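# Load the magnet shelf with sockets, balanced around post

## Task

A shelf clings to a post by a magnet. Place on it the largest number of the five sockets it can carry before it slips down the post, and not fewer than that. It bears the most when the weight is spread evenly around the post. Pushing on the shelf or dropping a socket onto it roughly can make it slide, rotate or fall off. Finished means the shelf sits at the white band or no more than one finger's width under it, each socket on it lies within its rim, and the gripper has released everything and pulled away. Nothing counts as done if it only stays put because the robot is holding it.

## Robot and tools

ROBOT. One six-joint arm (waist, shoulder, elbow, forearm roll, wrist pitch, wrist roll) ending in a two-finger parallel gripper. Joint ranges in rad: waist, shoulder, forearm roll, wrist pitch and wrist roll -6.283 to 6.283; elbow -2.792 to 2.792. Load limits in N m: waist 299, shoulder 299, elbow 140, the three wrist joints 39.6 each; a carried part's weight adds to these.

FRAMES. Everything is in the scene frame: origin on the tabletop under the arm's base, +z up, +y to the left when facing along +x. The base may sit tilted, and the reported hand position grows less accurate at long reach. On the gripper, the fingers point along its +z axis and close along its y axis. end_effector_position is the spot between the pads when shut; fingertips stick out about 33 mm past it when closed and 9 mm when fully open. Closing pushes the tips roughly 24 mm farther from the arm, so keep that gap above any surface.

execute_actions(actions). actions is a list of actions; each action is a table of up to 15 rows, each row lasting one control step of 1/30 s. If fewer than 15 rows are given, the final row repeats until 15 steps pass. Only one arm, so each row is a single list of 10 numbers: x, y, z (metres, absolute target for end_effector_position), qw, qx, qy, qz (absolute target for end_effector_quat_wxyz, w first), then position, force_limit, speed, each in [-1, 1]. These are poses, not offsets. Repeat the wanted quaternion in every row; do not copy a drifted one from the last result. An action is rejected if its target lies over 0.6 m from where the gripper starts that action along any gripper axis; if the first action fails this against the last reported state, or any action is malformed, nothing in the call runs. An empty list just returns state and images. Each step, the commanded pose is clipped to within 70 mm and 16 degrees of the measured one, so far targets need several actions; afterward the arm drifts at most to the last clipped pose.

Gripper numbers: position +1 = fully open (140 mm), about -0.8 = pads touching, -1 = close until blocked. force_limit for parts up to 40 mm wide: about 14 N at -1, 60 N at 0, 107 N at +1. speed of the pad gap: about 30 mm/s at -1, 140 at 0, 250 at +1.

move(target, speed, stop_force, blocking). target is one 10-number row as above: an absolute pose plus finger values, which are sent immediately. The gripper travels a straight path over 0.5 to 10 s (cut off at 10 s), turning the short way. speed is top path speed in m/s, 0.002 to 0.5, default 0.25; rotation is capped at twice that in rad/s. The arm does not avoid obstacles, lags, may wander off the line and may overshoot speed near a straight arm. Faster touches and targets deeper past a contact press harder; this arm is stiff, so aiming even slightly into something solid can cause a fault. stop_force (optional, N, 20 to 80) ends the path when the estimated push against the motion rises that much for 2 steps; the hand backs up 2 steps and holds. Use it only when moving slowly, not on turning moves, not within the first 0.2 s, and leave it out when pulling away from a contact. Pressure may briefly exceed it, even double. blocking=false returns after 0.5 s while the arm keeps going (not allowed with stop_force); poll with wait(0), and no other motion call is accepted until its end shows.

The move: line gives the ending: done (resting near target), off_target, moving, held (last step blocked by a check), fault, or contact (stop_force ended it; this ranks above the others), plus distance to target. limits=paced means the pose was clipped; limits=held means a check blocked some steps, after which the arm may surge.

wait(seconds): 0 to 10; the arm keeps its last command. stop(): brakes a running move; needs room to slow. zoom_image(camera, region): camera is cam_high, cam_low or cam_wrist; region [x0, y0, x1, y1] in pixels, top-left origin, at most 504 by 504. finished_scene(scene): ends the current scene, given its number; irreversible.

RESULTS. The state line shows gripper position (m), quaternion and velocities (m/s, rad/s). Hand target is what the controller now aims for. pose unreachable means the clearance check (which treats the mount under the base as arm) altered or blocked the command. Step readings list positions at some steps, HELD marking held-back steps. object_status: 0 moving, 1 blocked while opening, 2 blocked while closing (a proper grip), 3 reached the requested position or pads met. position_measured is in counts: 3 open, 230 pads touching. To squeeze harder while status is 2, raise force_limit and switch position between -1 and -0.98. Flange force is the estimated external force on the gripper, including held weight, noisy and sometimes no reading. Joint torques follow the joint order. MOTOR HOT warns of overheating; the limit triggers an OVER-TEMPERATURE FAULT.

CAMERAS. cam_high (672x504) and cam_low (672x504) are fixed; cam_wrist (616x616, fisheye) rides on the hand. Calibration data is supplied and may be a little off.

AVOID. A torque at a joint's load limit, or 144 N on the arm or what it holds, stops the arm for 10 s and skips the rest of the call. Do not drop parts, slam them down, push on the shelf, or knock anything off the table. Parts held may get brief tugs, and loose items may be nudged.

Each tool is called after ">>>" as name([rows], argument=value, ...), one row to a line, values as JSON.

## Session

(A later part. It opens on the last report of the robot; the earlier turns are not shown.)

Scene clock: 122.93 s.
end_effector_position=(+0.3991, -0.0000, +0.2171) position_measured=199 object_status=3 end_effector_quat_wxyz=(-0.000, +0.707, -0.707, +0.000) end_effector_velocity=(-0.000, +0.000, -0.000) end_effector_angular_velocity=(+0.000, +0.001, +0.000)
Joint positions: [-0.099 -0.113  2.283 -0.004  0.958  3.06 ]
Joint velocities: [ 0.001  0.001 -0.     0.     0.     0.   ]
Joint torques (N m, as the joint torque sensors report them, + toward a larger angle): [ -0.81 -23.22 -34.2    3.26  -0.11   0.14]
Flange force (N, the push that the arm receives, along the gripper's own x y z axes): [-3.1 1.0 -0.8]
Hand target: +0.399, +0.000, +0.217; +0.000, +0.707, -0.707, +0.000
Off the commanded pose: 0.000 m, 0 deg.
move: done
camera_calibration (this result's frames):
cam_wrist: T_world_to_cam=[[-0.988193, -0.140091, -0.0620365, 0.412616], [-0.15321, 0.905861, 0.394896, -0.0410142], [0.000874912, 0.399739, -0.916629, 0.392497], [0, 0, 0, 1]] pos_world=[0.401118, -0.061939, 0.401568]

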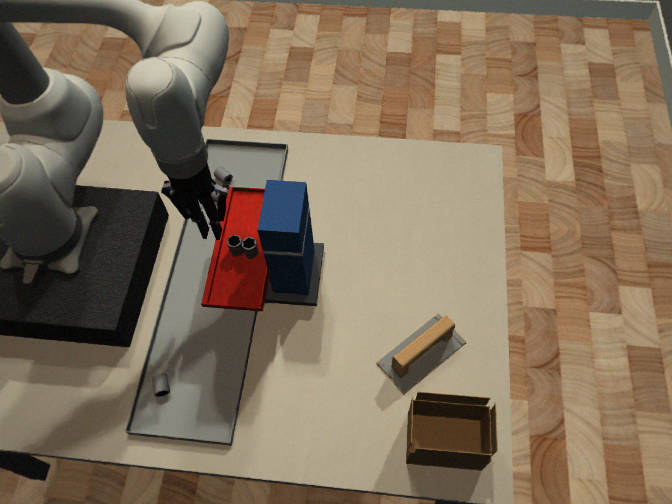

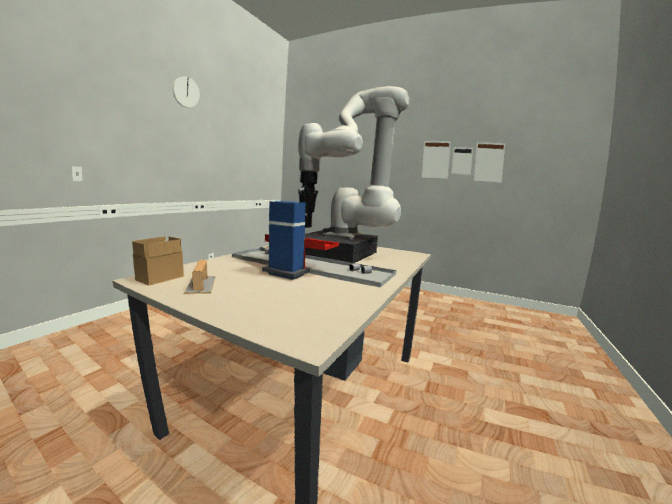

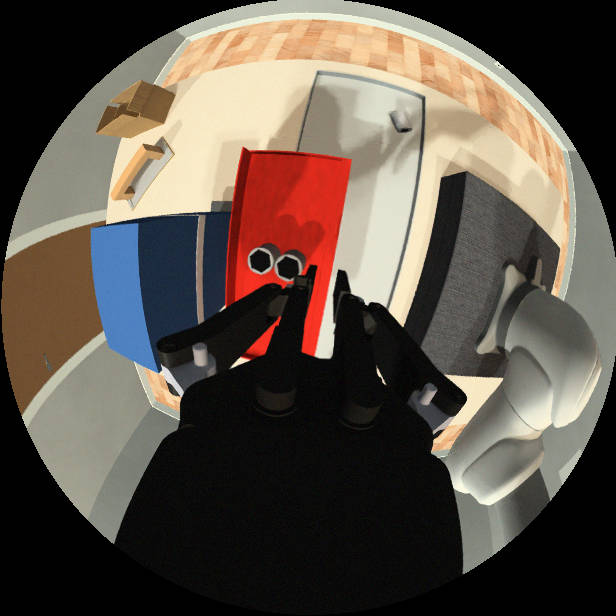

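>>> move(target=[0.448,0.002,0.225,0,1,0,0,-0.15,-1,0], speed=0.4)

>>> move(target=[0.448,0.002,0.178,0,1,0,0,-0.15,-1,0], speed=0.1)

>>> move(target=[0.448,0.002,0.178,0,1,0,0,-1,-0.8,0])

>>> move(target=[0.44,0,0.23,0,1,0,0,-1,-0.8,0])

>>> move(target=[0.36,-0.25,0.22,0,0.707,-0.707,0,-1,-0.8,0], speed=0.4)

>>> move(target=[0.36,-0.25,0.062,0,0.707,-0.707,0,-1,-0.8,0], speed=0.1)

>>> move(target=[0.36,-0.25,0.062,0,0.707,-0.707,0,-0.3,-0.8,0])

>>> move(target=[0.36,-0.25,0.2,0,0.707,-0.707,0,-0.3,-0.5,0])

>>> move(target=[0.3975,0,0.19,0,0.707,-0.707,0,-0.55,-0.5,0])

>>> move(target=[0.3975,0,0.156,0,0.707,-0.707,0,-0.55,-0.5,0], speed=0.05)

>>> move(target=[0.3975,0,0.156,0,0.707,-0.707,0,-1,-0.5,-1])

>>> move(target=[0.3975,0,0.219,0,0.707,-0.707,0,-1,-0.5,-1], speed=0.03)

>>> move(target=[0.399,0,0.216,0,0.707,-0.707,0,-1,-0.5,-1], speed=0.005)

>>> move(target=[0.399,0,0.216,0,0.707,-0.707,0,-0.55,-0.5,-1])

>>> move(target=[0.399,0,0.4,0,0.707,-0.707,0,-0.55,-0.5,-1])

>>> zoom_image(camera="cam_low", region=[260,190,360,250])

Scene clock: 135.47 s.
end_effector_position=(+0.4480, +0.0020, +0.2250) position_measured=148 object_status=3 end_effector_quat_wxyz=(+0.000, +1.000, -0.000, +0.000) end_effector_velocity=(+0.000, -0.002, -0.000) end_effector_angular_velocity=(+0.003, +0.001, +0.006)
Joint positions: [-0.085 -0.04   2.198 -0.004  0.97   1.505]
Joint velocities: [-0.005  0.001 -0.     0.003  0.    -0.013]
Joint torques (N m, as the joint torque sensors report them, + toward a larger angle): [  1.92 -30.2  -33.37   2.76  -0.16   0.6 ]
Flange force (N, the push that the arm receives, along the gripper's own x y z axes): [-1.0 4.7 -2.9]
Hand target: +0.448, +0.002, +0.225; -0.000, +1.000, -0.000, -0.000
Off the commanded pose: 0.000 m, 0 deg.
move: done
camera_calibration (this result's frames):
cam_wrist: T_world_to_cam=[[0.139431, -0.988316, -0.0615687, -0.0418938], [-0.905959, -0.152418, 0.394977, 0.300824], [-0.399747, 0.000706417, -0.916625, 0.579196], [0, 0, 0, 1]] pos_world=[0.509907, 0.00403754, 0.409508]

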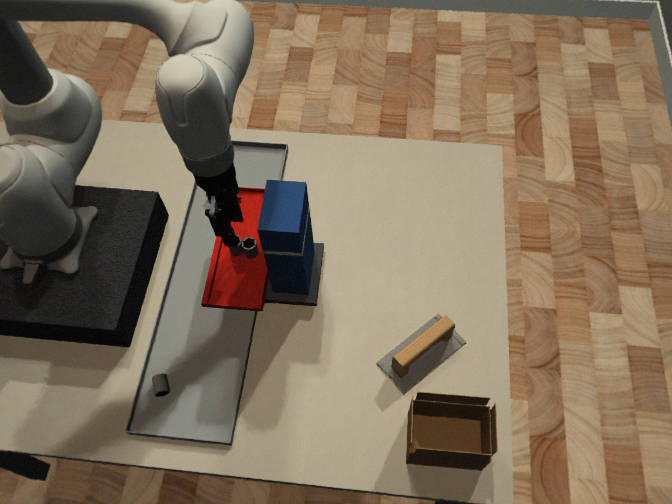

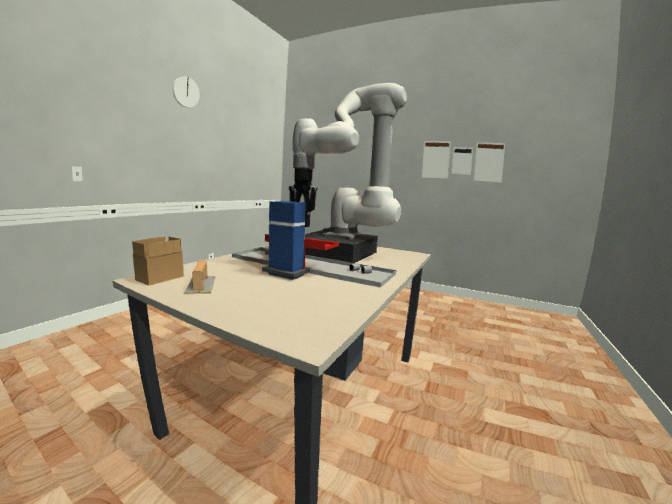

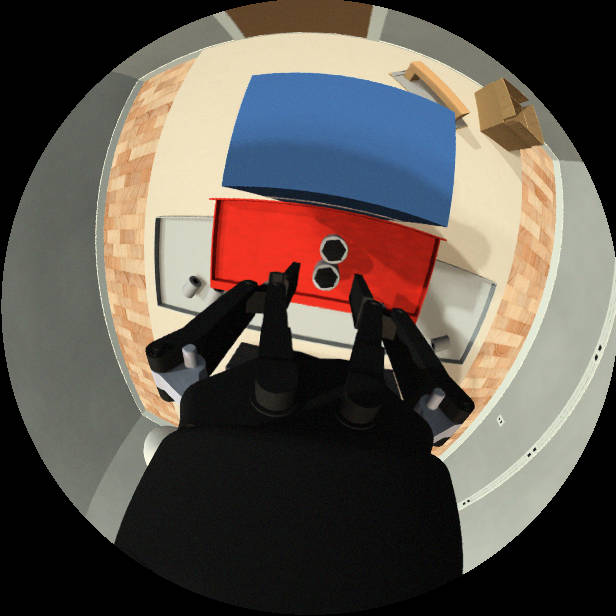

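Scene clock: 136.33 s.
end_effector_position=(+0.4481, +0.0020, +0.1781) position_measured=148 object_status=3 end_effector_quat_wxyz=(+0.000, +1.000, -0.000, -0.000) end_effector_velocity=(+0.000, +0.000, -0.002) end_effector_angular_velocity=(-0.000, +0.001, +0.002)
Joint positions: [-0.086  0.018  2.246 -0.004  0.864  1.504]
Joint velocities: [ 0.     0.004  0.001 -0.    -0.004 -0.001]
Joint torques (N m, as the joint torque sensors report them, + toward a larger angle): [  0.03 -33.67 -32.33   3.28  -0.02   0.32]
Flange force (N, the push that the arm receives, along the gripper's own x y z axes): [-2.6 -0.3 -1.0]
Hand target: +0.448, +0.002, +0.178; +0.000, +1.000, -0.000, -0.000
Off the commanded pose: 0.000 m, 0 deg.
move: done
camera_calibration (this result's frames):
cam_wrist: T_world_to_cam=[[0.140069, -0.988213, -0.0617799, -0.0450554], [-0.905852, -0.153087, 0.394963, 0.319402], [-0.399765, 0.000641476, -0.916617, 0.536239], [0, 0, 0, 1]] pos_world=[0.510011, 0.00402791, 0.36259]

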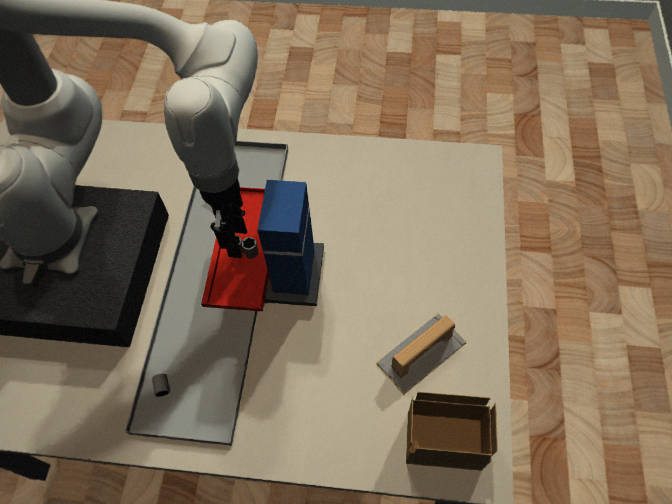

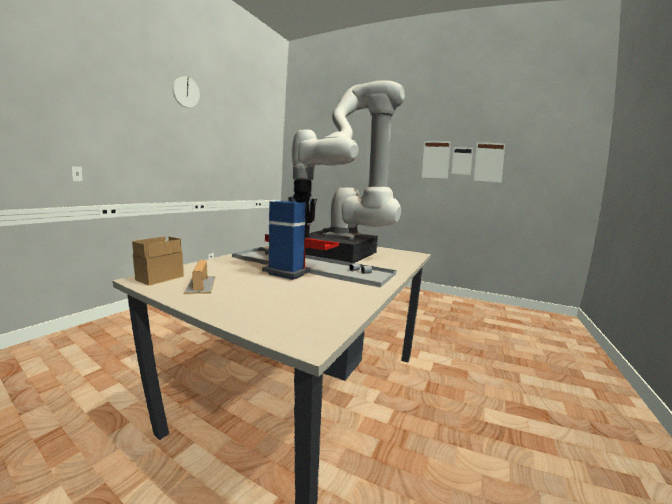

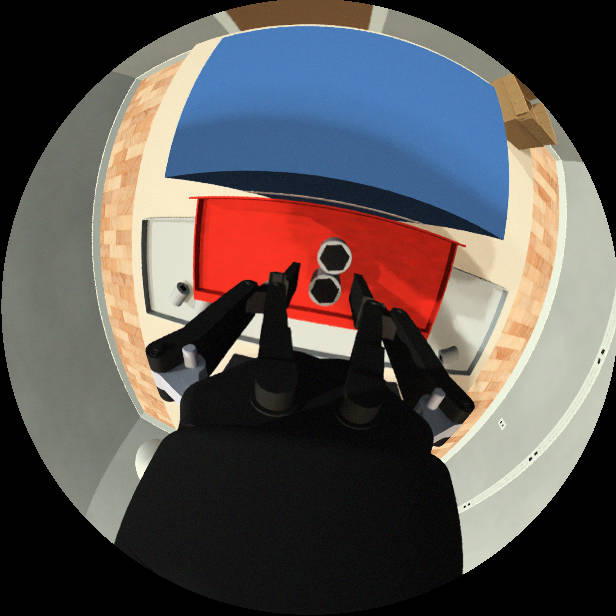

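Scene clock: 137.03 s.
end_effector_position=(+0.4480, +0.0020, +0.1780) position_measured=184 object_status=2 end_effector_quat_wxyz=(+0.000, +1.000, +0.000, -0.000) end_effector_velocity=(+0.001, -0.001, +0.001) end_effector_angular_velocity=(+0.000, -0.003, -0.002)
Joint positions: [-0.086  0.018  2.246 -0.004  0.864  1.504]
Joint velocities: [-0.001 -0.002 -0.001  0.001 -0.     0.   ]
Joint torques (N m, as the joint torque sensors report them, + toward a larger angle): [ -0.57 -29.06 -27.91   3.06  -1.13   0.05]
Flange force (N, the push that the arm receives, along the gripper's own x y z axes): [-3.3 -2.3 -14.7]
Hand target: +0.448, +0.002, +0.178; +0.000, +1.000, -0.000, -0.000
Off the commanded pose: 0.000 m, 0 deg.
move: done
camera_calibration (this result's frames):
cam_wrist: T_world_to_cam=[[0.140139, -0.988203, -0.0617796, -0.0450825], [-0.905824, -0.153151, 0.395002, 0.319357], [-0.399804, 0.000606172, -0.916601, 0.536109], [0, 0, 0, 1]] pos_world=[0.509937, 0.00403426, 0.362466]

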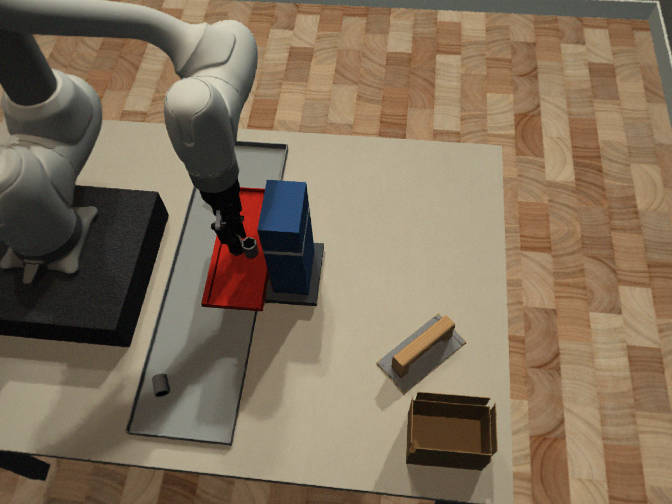

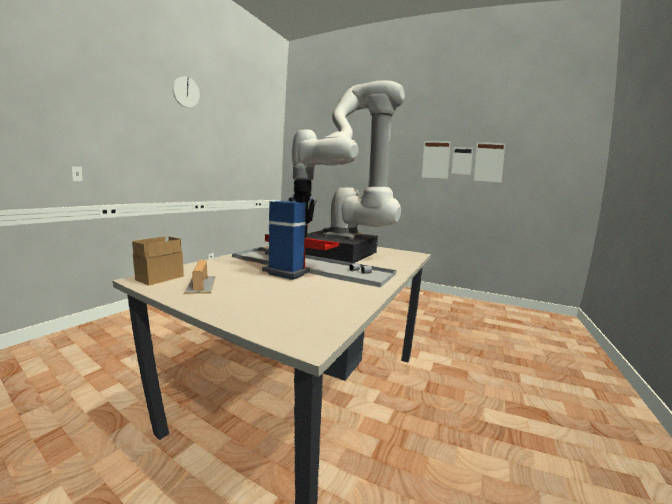

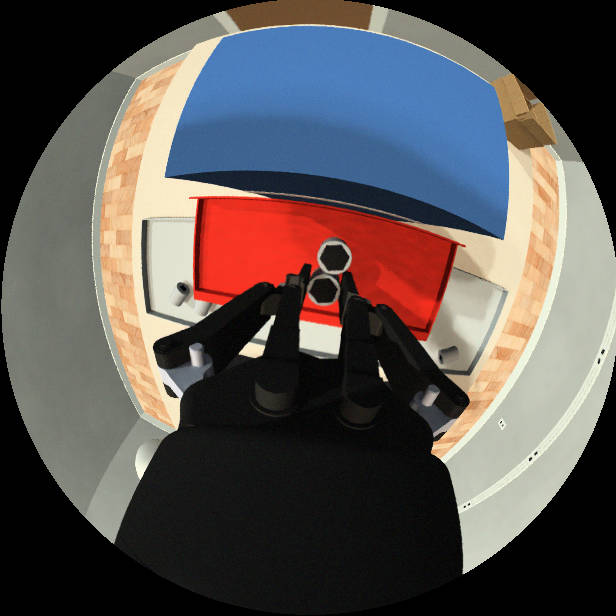

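Scene clock: 137.87 s.
end_effector_position=(+0.4399, +0.0000, +0.2299) position_measured=184 object_status=2 end_effector_quat_wxyz=(-0.000, +1.000, +0.000, -0.000) end_effector_velocity=(-0.000, -0.000, +0.002) end_effector_angular_velocity=(-0.000, -0.000, +0.001)
Joint positions: [-0.091 -0.058  2.206 -0.004  0.981  1.498]
Joint velocities: [ 0.    -0.002 -0.002 -0.     0.004 -0.   ]
Joint torques (N m, as the joint torque sensors report them, + toward a larger angle): [  0.32 -31.43 -35.19   3.2    0.07   0.05]
Flange force (N, the push that the arm receives, along the gripper's own x y z axes): [1.9 -0.3 2.8]
Hand target: +0.440, +0.000, +0.230; -0.000, +1.000, +0.000, +0.000
Off the commanded pose: 0.000 m, 0 deg.
move: done
camera_calibration (this result's frames):
cam_wrist: T_world_to_cam=[[0.140151, -0.988197, -0.0618489, -0.0426662], [-0.905836, -0.15319, 0.39496, 0.291271], [-0.399772, 0.000670983, -0.916614, 0.580446], [0, 0, 0, 1]] pos_world=[0.501869, 0.0020676, 0.414366]

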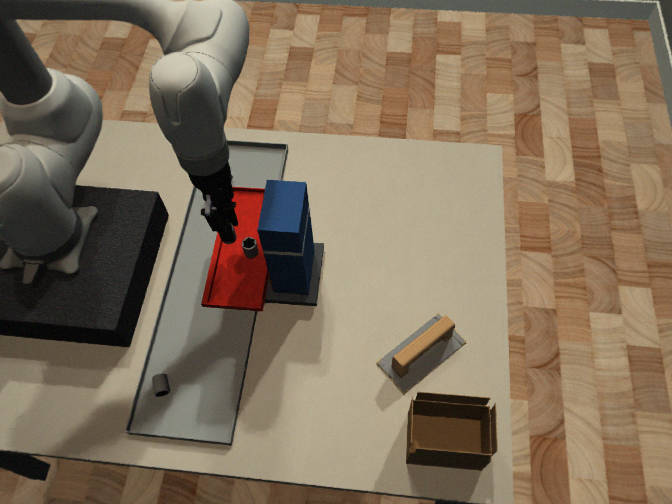

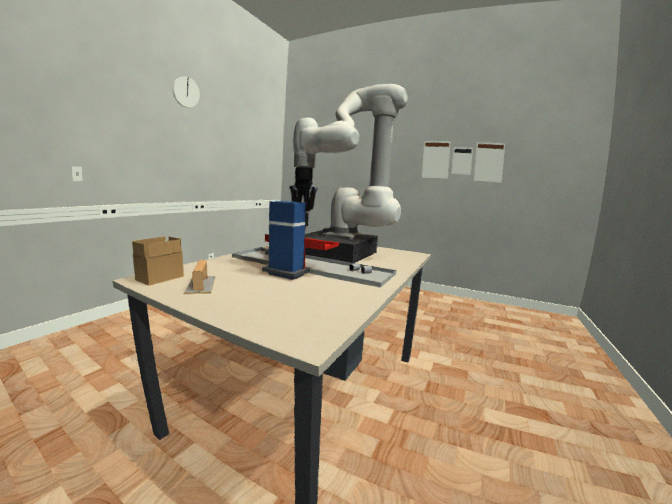

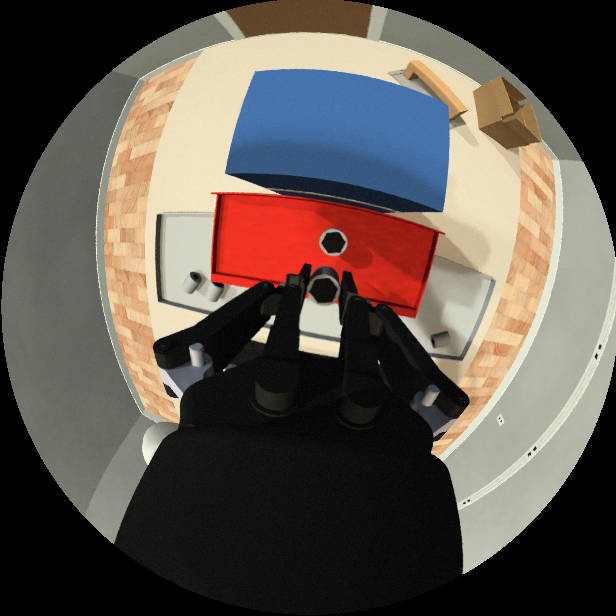

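Scene clock: 140.33 s.
end_effector_position=(+0.3598, -0.2501, +0.2200) position_measured=184 object_status=2 end_effector_quat_wxyz=(+0.000, +0.707, -0.707, +0.000) end_effector_velocity=(-0.001, -0.002, +0.000) end_effector_angular_velocity=(-0.002, +0.001, -0.008)
Joint positions: [-0.707 -0.05   2.219  0.006  0.959  2.446]
Joint velocities: [-0.003  0.    -0.001 -0.002 -0.     0.007]
Joint torques (N m, as the joint torque sensors report them, + toward a larger angle): [ -1.56 -31.25 -34.32   3.6    0.     0.33]
Flange force (N, the push that the arm receives, along the gripper's own x y z axes): [-2.2 -3.0 1.1]
Hand target: +0.360, -0.250, +0.220; +0.000, +0.707, -0.707, +0.000
Off the commanded pose: 0.000 m, 0 deg.
move: done
camera_calibration (this result's frames):
cam_wrist: T_world_to_cam=[[-0.988098, -0.140822, -0.0618964, 0.338623], [-0.153824, 0.90592, 0.394522, 0.178644], [0.000515783, 0.399348, -0.916799, 0.495235], [0, 0, 0, 1]] pos_world=[0.361817, -0.311923, 0.404512]

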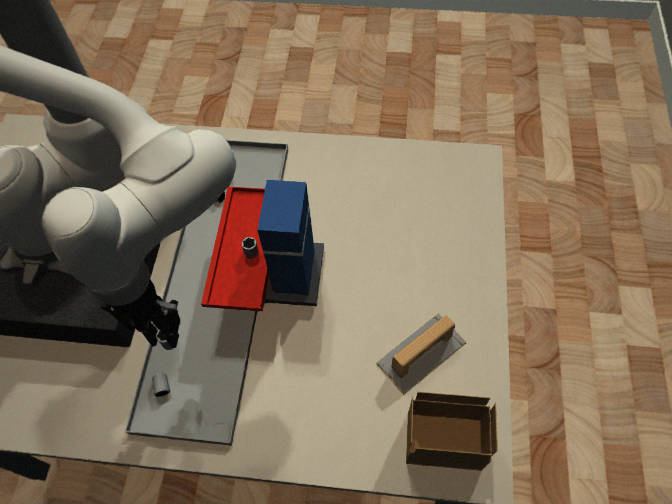

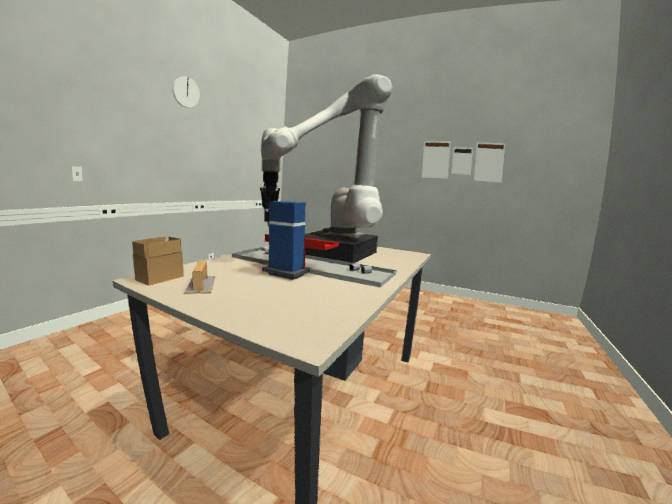

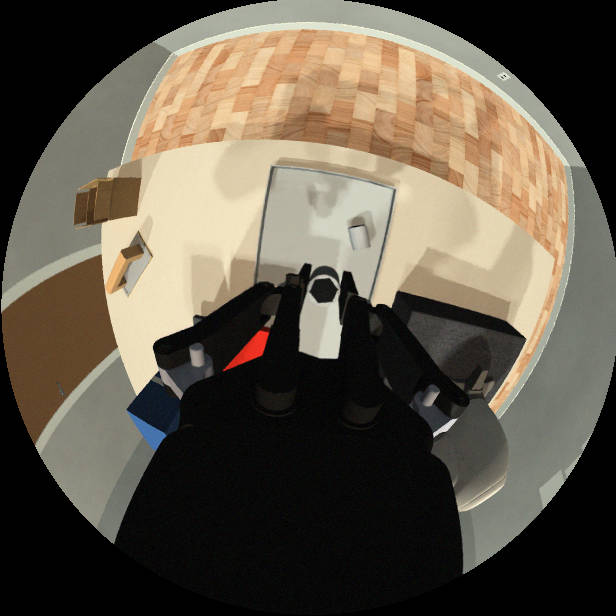

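Scene clock: 142.33 s.
end_effector_position=(+0.3602, -0.2502, +0.0619) position_measured=184 object_status=2 end_effector_quat_wxyz=(+0.000, +0.707, -0.707, +0.000) end_effector_velocity=(-0.001, -0.000, -0.002) end_effector_angular_velocity=(+0.002, +0.002, -0.002)
Joint positions: [-0.705  0.193  2.351  0.009  0.585  2.445]
Joint velocities: [-0.002  0.005  0.001  0.    -0.003 -0.   ]
Joint torques (N m, as the joint torque sensors report them, + toward a larger angle): [ -0.68 -44.56 -23.82   2.04  -0.57   0.2 ]
Flange force (N, the push that the arm receives, along the gripper's own x y z axes): [-1.3 -0.6 0.5]
Hand target: +0.360, -0.250, +0.062; +0.000, +0.707, -0.707, +0.000
Off the commanded pose: 0.000 m, 0 deg.
move: done
camera_calibration (this result's frames):
cam_wrist: T_world_to_cam=[[-0.988228, -0.139984, -0.0617237, 0.329472], [-0.152987, 0.905909, 0.394871, 0.240858], [0.000640506, 0.399666, -0.916661, 0.350402], [0, 0, 0, 1]] pos_world=[0.362217, -0.312118, 0.246429]

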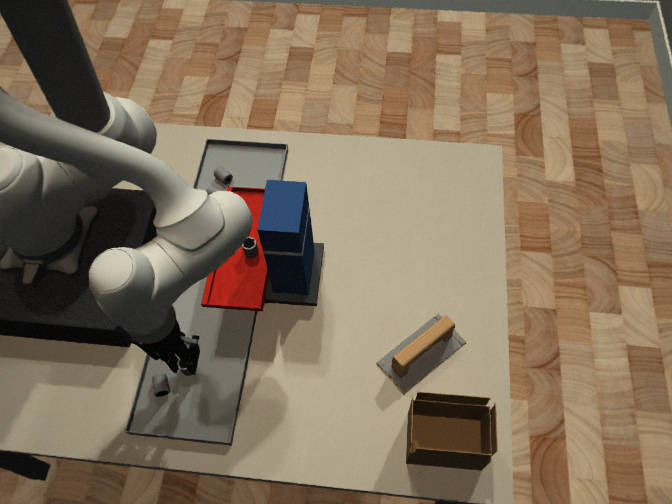

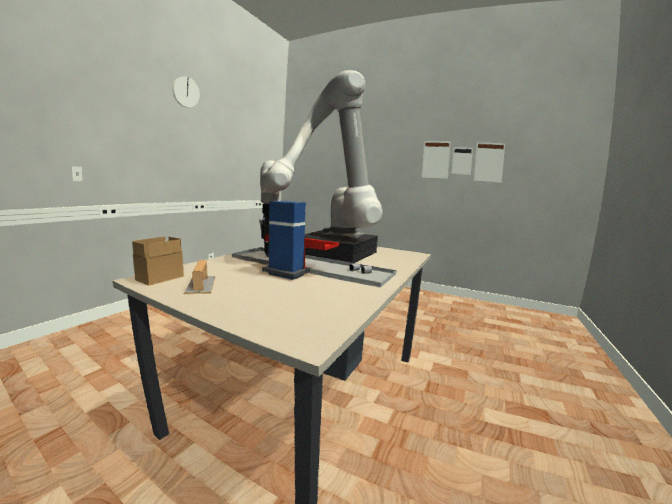

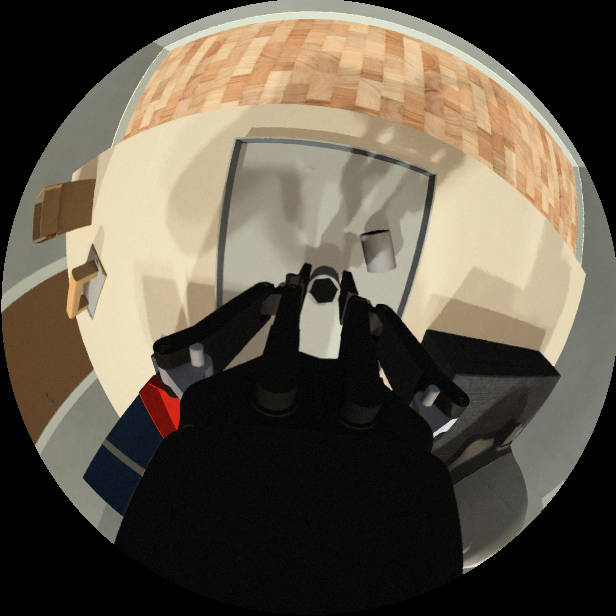

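Scene clock: 143.03 s.
end_effector_position=(+0.3600, -0.2500, +0.0620) position_measured=167 object_status=3 end_effector_quat_wxyz=(+0.000, +0.707, -0.707, -0.000) end_effector_velocity=(+0.000, +0.001, +0.000) end_effector_angular_velocity=(+0.000, -0.000, +0.000)
Joint positions: [-0.705  0.193  2.352  0.009  0.585  2.444]
Joint velocities: [ 0.001 -0.001  0.     0.     0.001  0.001]
Joint torques (N m, as the joint torque sensors report them, + toward a larger angle): [ -1.49 -43.51 -22.83   2.03  -0.03   0.11]
Flange force (N, the push that the arm receives, along the gripper's own x y z axes): [-3.2 -2.0 -1.5]
Hand target: +0.360, -0.250, +0.062; -0.000, +0.707, -0.707, +0.000
Off the commanded pose: 0.000 m, 0 deg.
move: done
camera_calibration (this result's frames):
cam_wrist: T_world_to_cam=[[-0.988207, -0.140104, -0.0617939, 0.329304], [-0.153125, 0.905841, 0.394974, 0.240681], [0.000637991, 0.399778, -0.916612, 0.350357], [0, 0, 0, 1]] pos_world=[0.362051, -0.311947, 0.246428]

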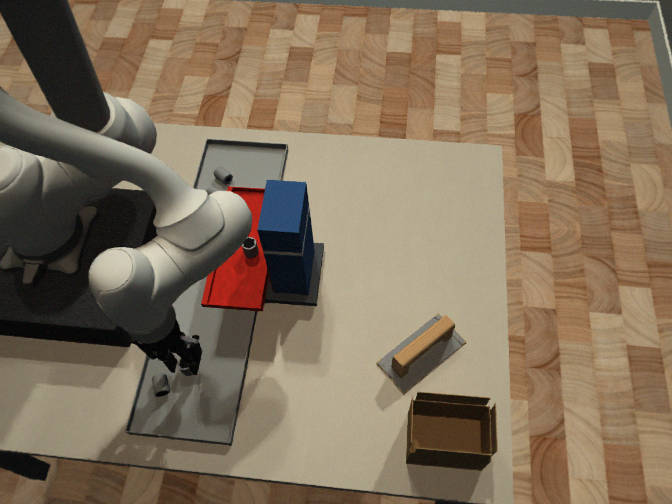

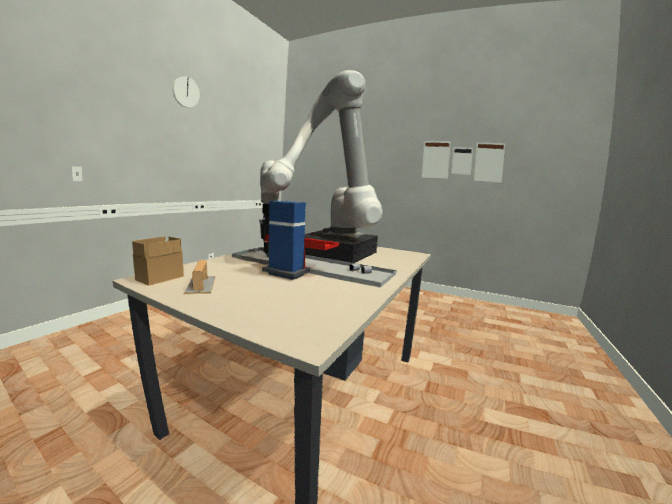

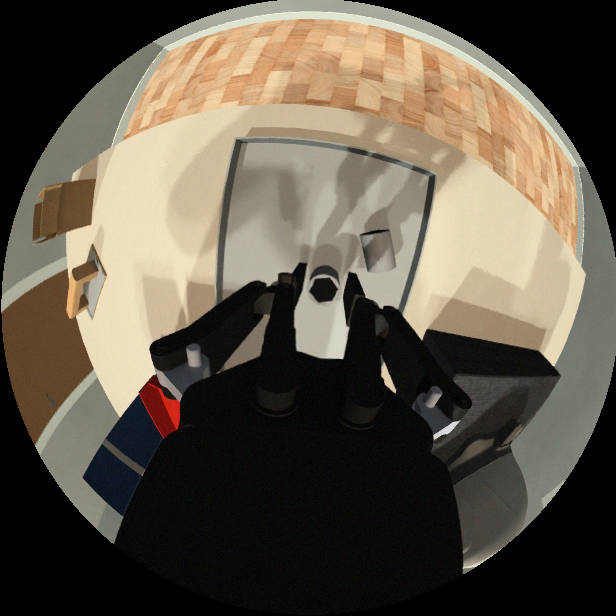

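Scene clock: 144.13 s.
end_effector_position=(+0.3599, -0.2498, +0.2000) position_measured=167 object_status=3 end_effector_quat_wxyz=(-0.000, +0.707, -0.707, -0.000) end_effector_velocity=(+0.000, +0.000, +0.001) end_effector_angular_velocity=(-0.000, +0.001, +0.001)
Joint positions: [-0.707 -0.026  2.24   0.007  0.915  2.446]
Joint velocities: [ 0.001 -0.    -0.002 -0.001  0.003  0.001]
Joint torques (N m, as the joint torque sensors report them, + toward a larger angle): [ -1.36 -30.48 -32.32   3.02  -0.56   0.09]
Flange force (N, the push that the arm receives, along the gripper's own x y z axes): [-2.9 -2.0 -2.9]
Hand target: +0.360, -0.250, +0.200; -0.000, +0.707, -0.707, -0.000
Off the commanded pose: 0.000 m, 0 deg.
move: done
camera_calibration (this result's frames):
cam_wrist: T_world_to_cam=[[-0.988185, -0.140212, -0.0618934, 0.337694], [-0.153264, 0.905795, 0.395025, 0.185982], [0.000675335, 0.399844, -0.916583, 0.476854], [0, 0, 0, 1]] pos_world=[0.361886, -0.31178, 0.38451]

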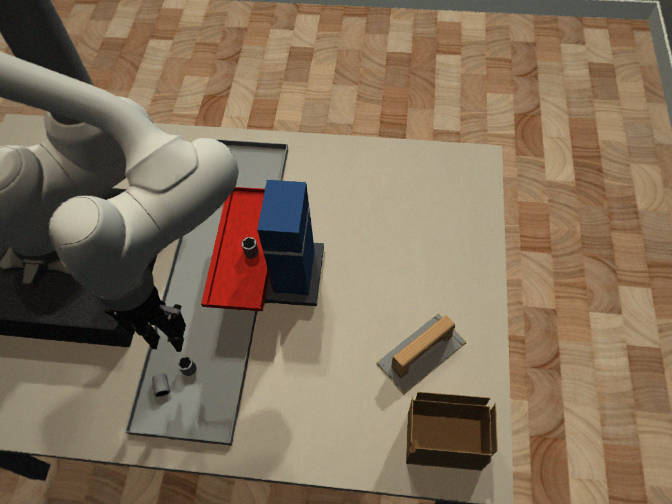

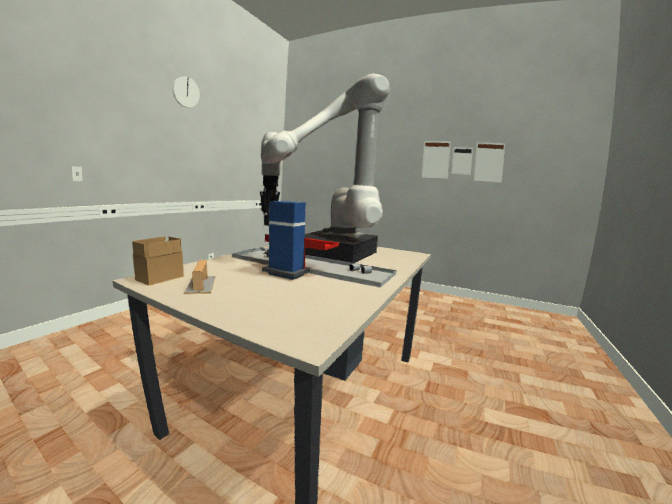

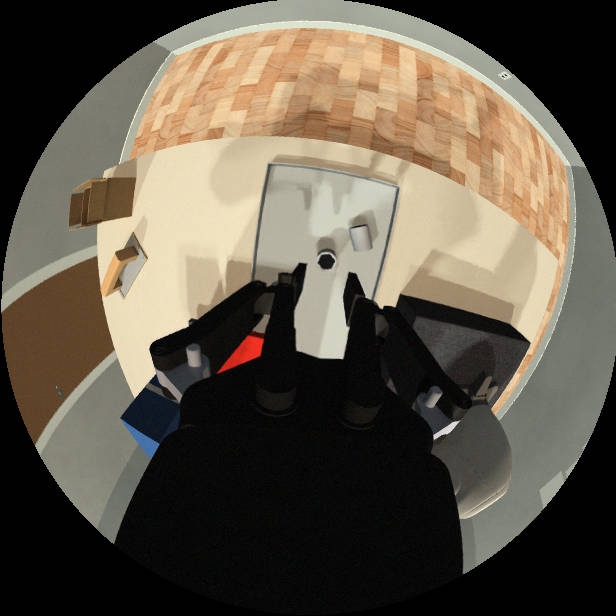

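Scene clock: 145.70 s.
end_effector_position=(+0.3978, +0.0001, +0.1900) position_measured=199 object_status=3 end_effector_quat_wxyz=(-0.000, +0.707, -0.707, -0.000) end_effector_velocity=(-0.000, +0.002, -0.000) end_effector_angular_velocity=(-0.002, +0.001, +0.001)
Joint positions: [-0.1   -0.08   2.314 -0.003  0.894  3.06 ]
Joint velocities: [ 0.006  0.001 -0.    -0.002 -0.     0.006]
Joint torques (N m, as the joint torque sensors report them, + toward a larger angle): [ -3.42 -25.44 -32.48   3.17  -0.12   0.12]
Flange force (N, the push that the arm receives, along the gripper's own x y z axes): [-10.0 -0.4 -0.5]
Hand target: +0.398, +0.000, +0.190; -0.000, +0.707, -0.707, -0.000
Off the commanded pose: 0.000 m, 0 deg.
move: done
camera_calibration (this result's frames):
cam_wrist: T_world_to_cam=[[-0.988206, -0.14006, -0.0618996, 0.409603], [-0.153127, 0.905614, 0.395495, -0.0307802], [0.000664064, 0.400309, -0.91638, 0.367639], [0, 0, 0, 1]] pos_world=[0.399815, -0.0619251, 0.374425]

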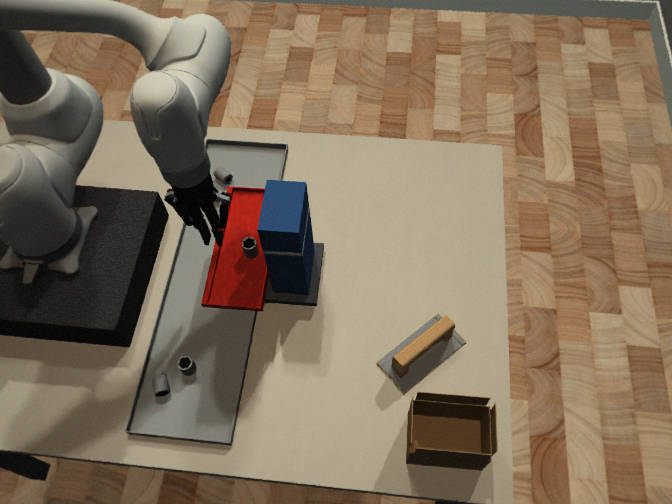

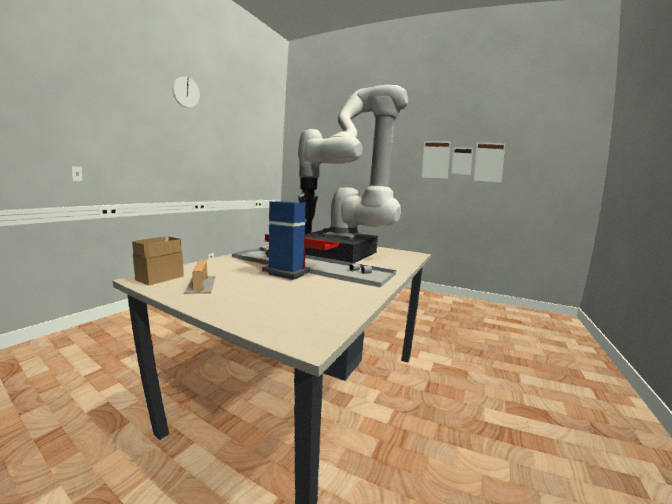

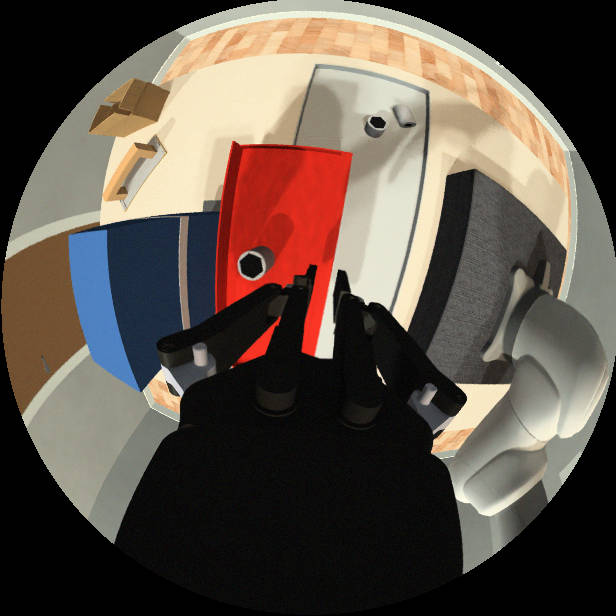

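Scene clock: 146.70 s.
end_effector_position=(+0.3976, -0.0000, +0.1561) position_measured=199 object_status=3 end_effector_quat_wxyz=(+0.000, +0.707, -0.707, +0.000) end_effector_velocity=(+0.000, +0.000, -0.002) end_effector_angular_velocity=(-0.000, +0.001, +0.002)
Joint positions: [-0.1   -0.031  2.349 -0.004  0.811  3.06 ]
Joint velocities: [ 0.001  0.004  0.001 -0.    -0.004 -0.001]
Joint torques (N m, as the joint torque sensors report them, + toward a larger angle): [  0.28 -28.08 -30.42   3.04   0.31   0.21]
Flange force (N, the push that the arm receives, along the gripper's own x y z axes): [-0.2 0.9 0.3]
Hand target: +0.398, -0.000, +0.156; +0.000, +0.707, -0.707, +0.000
Off the commanded pose: 0.000 m, 0 deg.
move: done
camera_calibration (this result's frames):
cam_wrist: T_world_to_cam=[[-0.988208, -0.140089, -0.0618092, 0.407258], [-0.153117, 0.905861, 0.394931, -0.017207], [0.000664956, 0.399738, -0.916629, 0.336674], [0, 0, 0, 1]] pos_world=[0.399597, -0.0619419, 0.340574]

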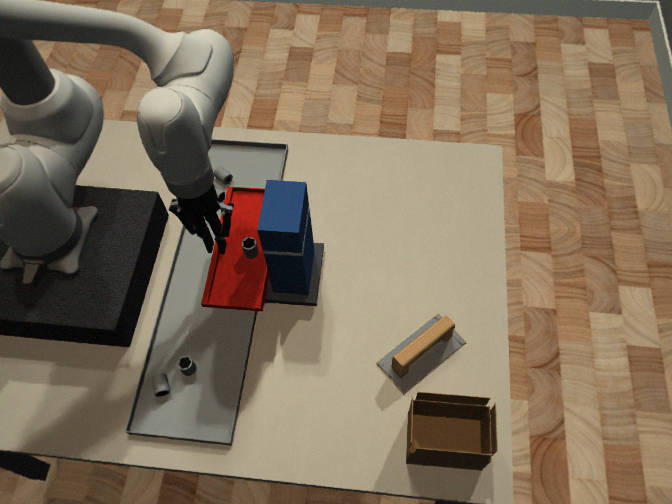

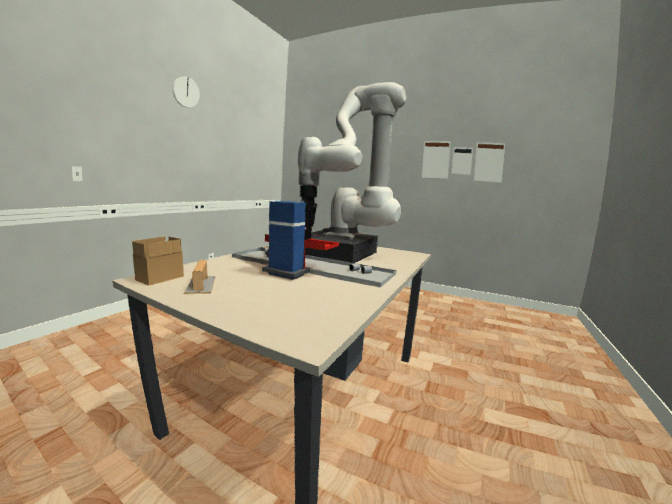

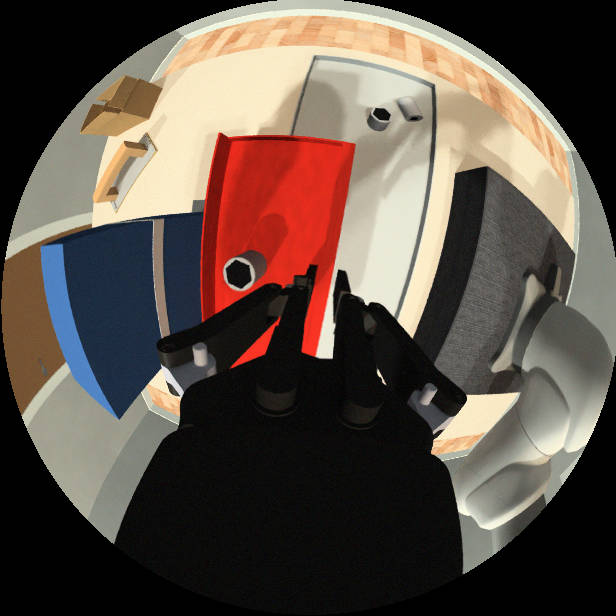

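Scene clock: 147.40 s.
end_effector_position=(+0.3975, -0.0000, +0.1560) position_measured=215 object_status=2 end_effector_quat_wxyz=(+0.000, +0.707, -0.707, +0.000) end_effector_velocity=(+0.000, +0.000, -0.000) end_effector_angular_velocity=(+0.000, +0.001, +0.000)
Joint positions: [-0.1   -0.031  2.349 -0.004  0.81   3.06 ]
Joint velocities: [ 0.001  0.001 -0.     0.     0.     0.   ]
Joint torques (N m, as the joint torque sensors report them, + toward a larger angle): [ -2.49 -28.28 -25.18   2.73   2.69   0.81]
Flange force (N, the push that the arm receives, along the gripper's own x y z axes): [-5.6 -8.5 1.8]
Hand target: +0.398, +0.000, +0.156; +0.000, +0.707, -0.707, +0.000
Off the commanded pose: 0.000 m, 0 deg.
move: done
camera_calibration (this result's frames):
cam_wrist: T_world_to_cam=[[-0.988204, -0.140108, -0.061833, 0.407206], [-0.153144, 0.90586, 0.394924, -0.0171656], [0.000679947, 0.399735, -0.916631, 0.336582], [0, 0, 0, 1]] pos_world=[0.399545, -0.0619407, 0.340479]

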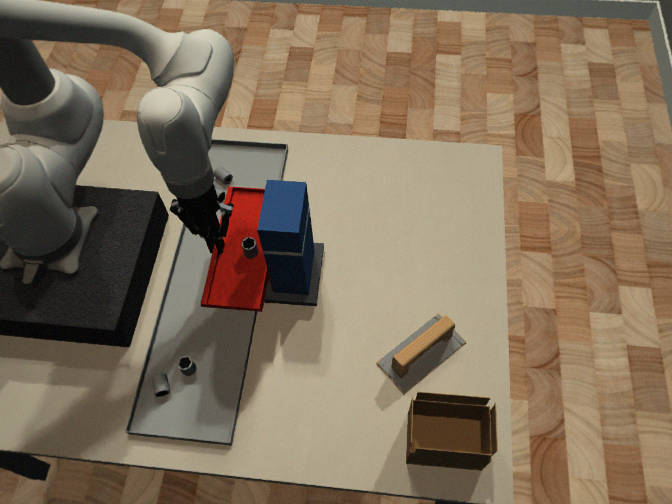

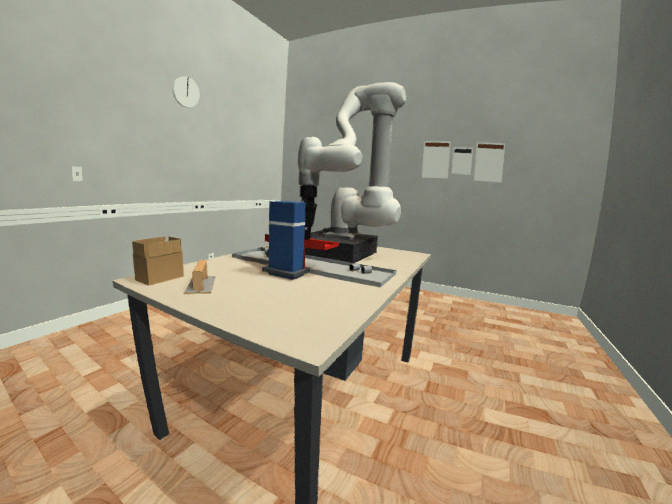

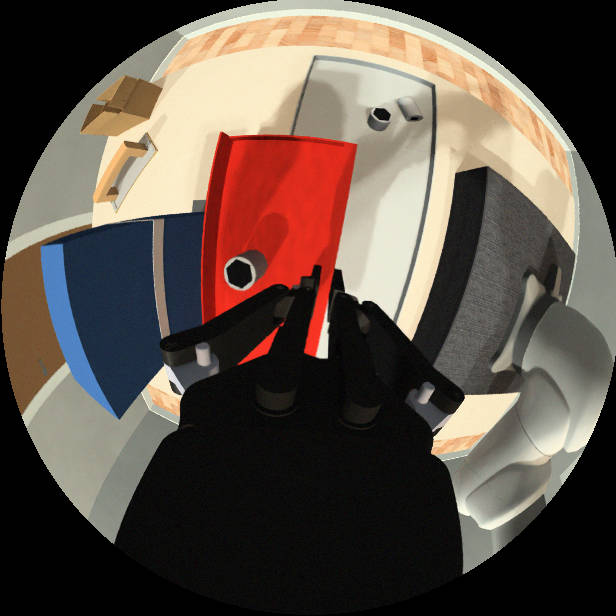

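Scene clock: 149.80 s.
end_effector_position=(+0.3974, +0.0000, +0.2189) position_measured=215 object_status=2 end_effector_quat_wxyz=(-0.000, +0.707, -0.707, -0.000) end_effector_velocity=(-0.000, -0.001, +0.001) end_effector_angular_velocity=(-0.001, +0.001, -0.001)
Joint positions: [-0.099 -0.119  2.283 -0.004  0.963  3.06 ]
Joint velocities: [-0.002 -0.001 -0.001 -0.001  0.003 -0.001]
Joint torques (N m, as the joint torque sensors report them, + toward a larger angle): [ -1.58 -24.5  -30.41   3.42   2.75   0.3 ]
Flange force (N, the push that the arm receives, along the gripper's own x y z axes): [-4.4 -9.0 4.0]
Hand target: +0.397, +0.000, +0.219; -0.000, +0.707, -0.707, -0.000
Off the commanded pose: 0.000 m, 0 deg.
move: done
camera_calibration (this result's frames):
cam_wrist: T_world_to_cam=[[-0.988195, -0.140164, -0.061839, 0.410984], [-0.153198, 0.90582, 0.394994, -0.0420679], [0.000651203, 0.399805, -0.9166, 0.394272], [0, 0, 0, 1]] pos_world=[0.399431, -0.0619208, 0.403422]

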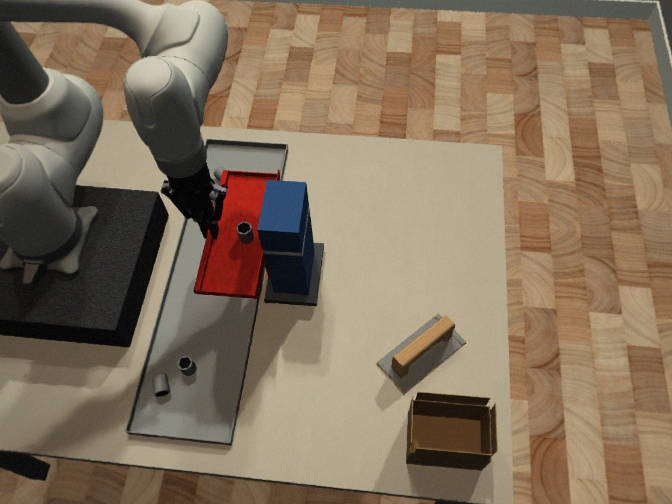

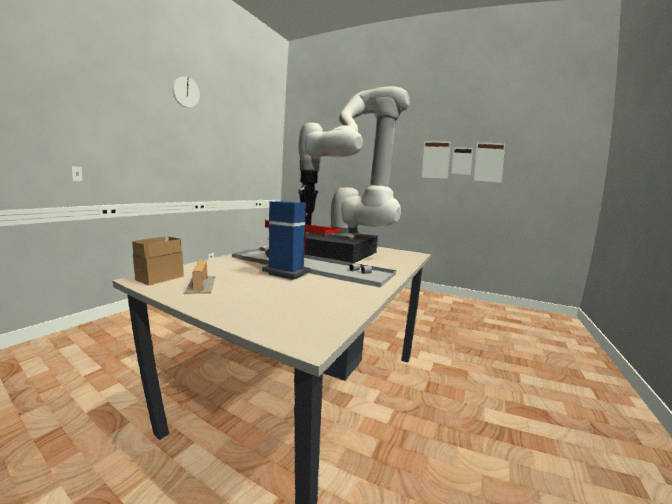

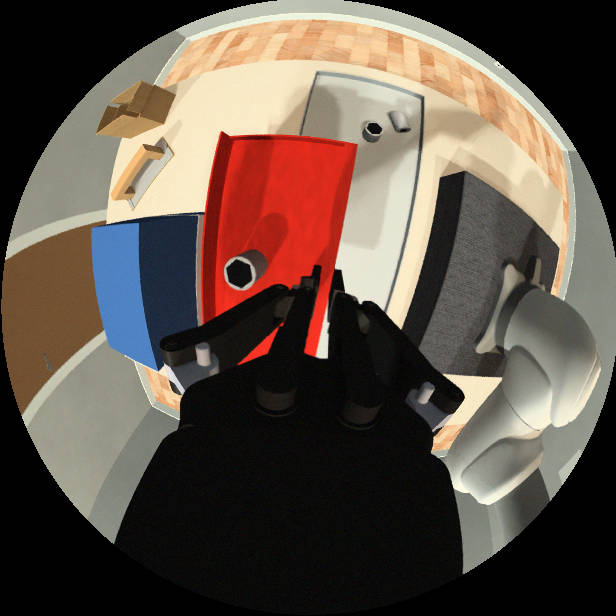

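Scene clock: 150.70 s.
end_effector_position=(+0.3989, +0.0000, +0.2160) position_measured=215 object_status=2 end_effector_quat_wxyz=(+0.000, +0.707, -0.707, -0.000) end_effector_velocity=(+0.001, -0.000, -0.001) end_effector_angular_velocity=(-0.000, -0.000, -0.000)
Joint positions: [-0.099 -0.112  2.284 -0.004  0.956  3.06 ]
Joint velocities: [-0.001  0.002 -0.    -0.    -0.002 -0.   ]
Joint torques (N m, as the joint torque sensors report them, + toward a larger angle): [ -1.88 -22.88 -50.3    4.14 -10.42   0.92]
Flange force (N, the push that the arm receives, along the gripper's own x y z axes): [-3.4 28.5 -7.7]
Hand target: +0.399, -0.000, +0.216; +0.000, +0.707, -0.707, +0.000
Off the commanded pose: 0.000 m, 0 deg.
move: done
camera_calibration (this result's frames):
cam_wrist: T_world_to_cam=[[-0.988225, -0.140103, -0.0615032, 0.412188], [-0.153008, 0.905838, 0.395027, -0.040753], [0.000367322, 0.399786, -0.916608, 0.391704], [0, 0, 0, 1]] pos_world=[0.400955, -0.0619335, 0.400489]

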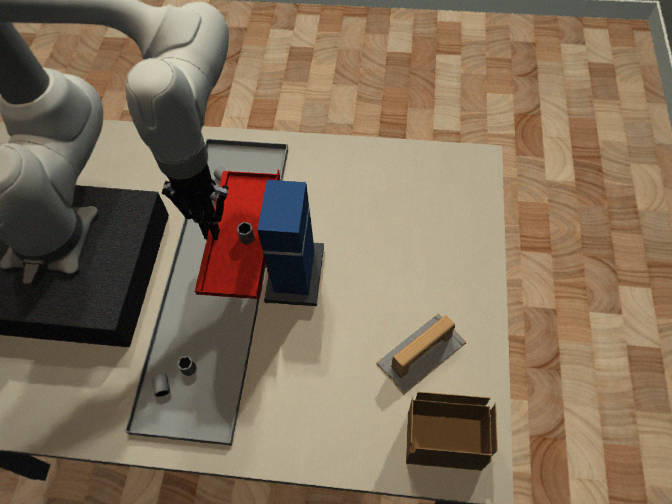

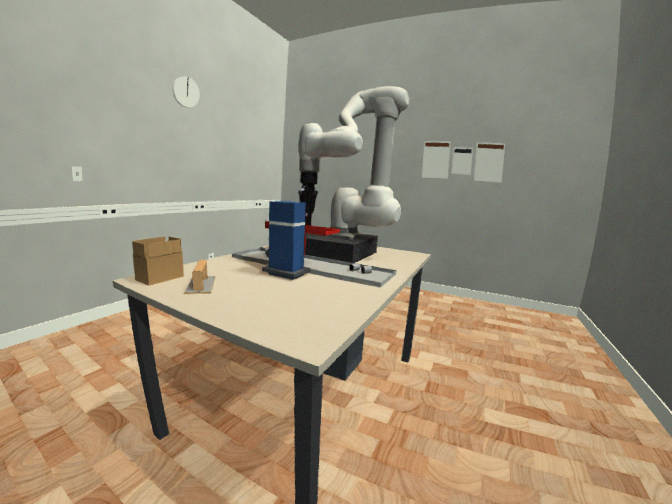

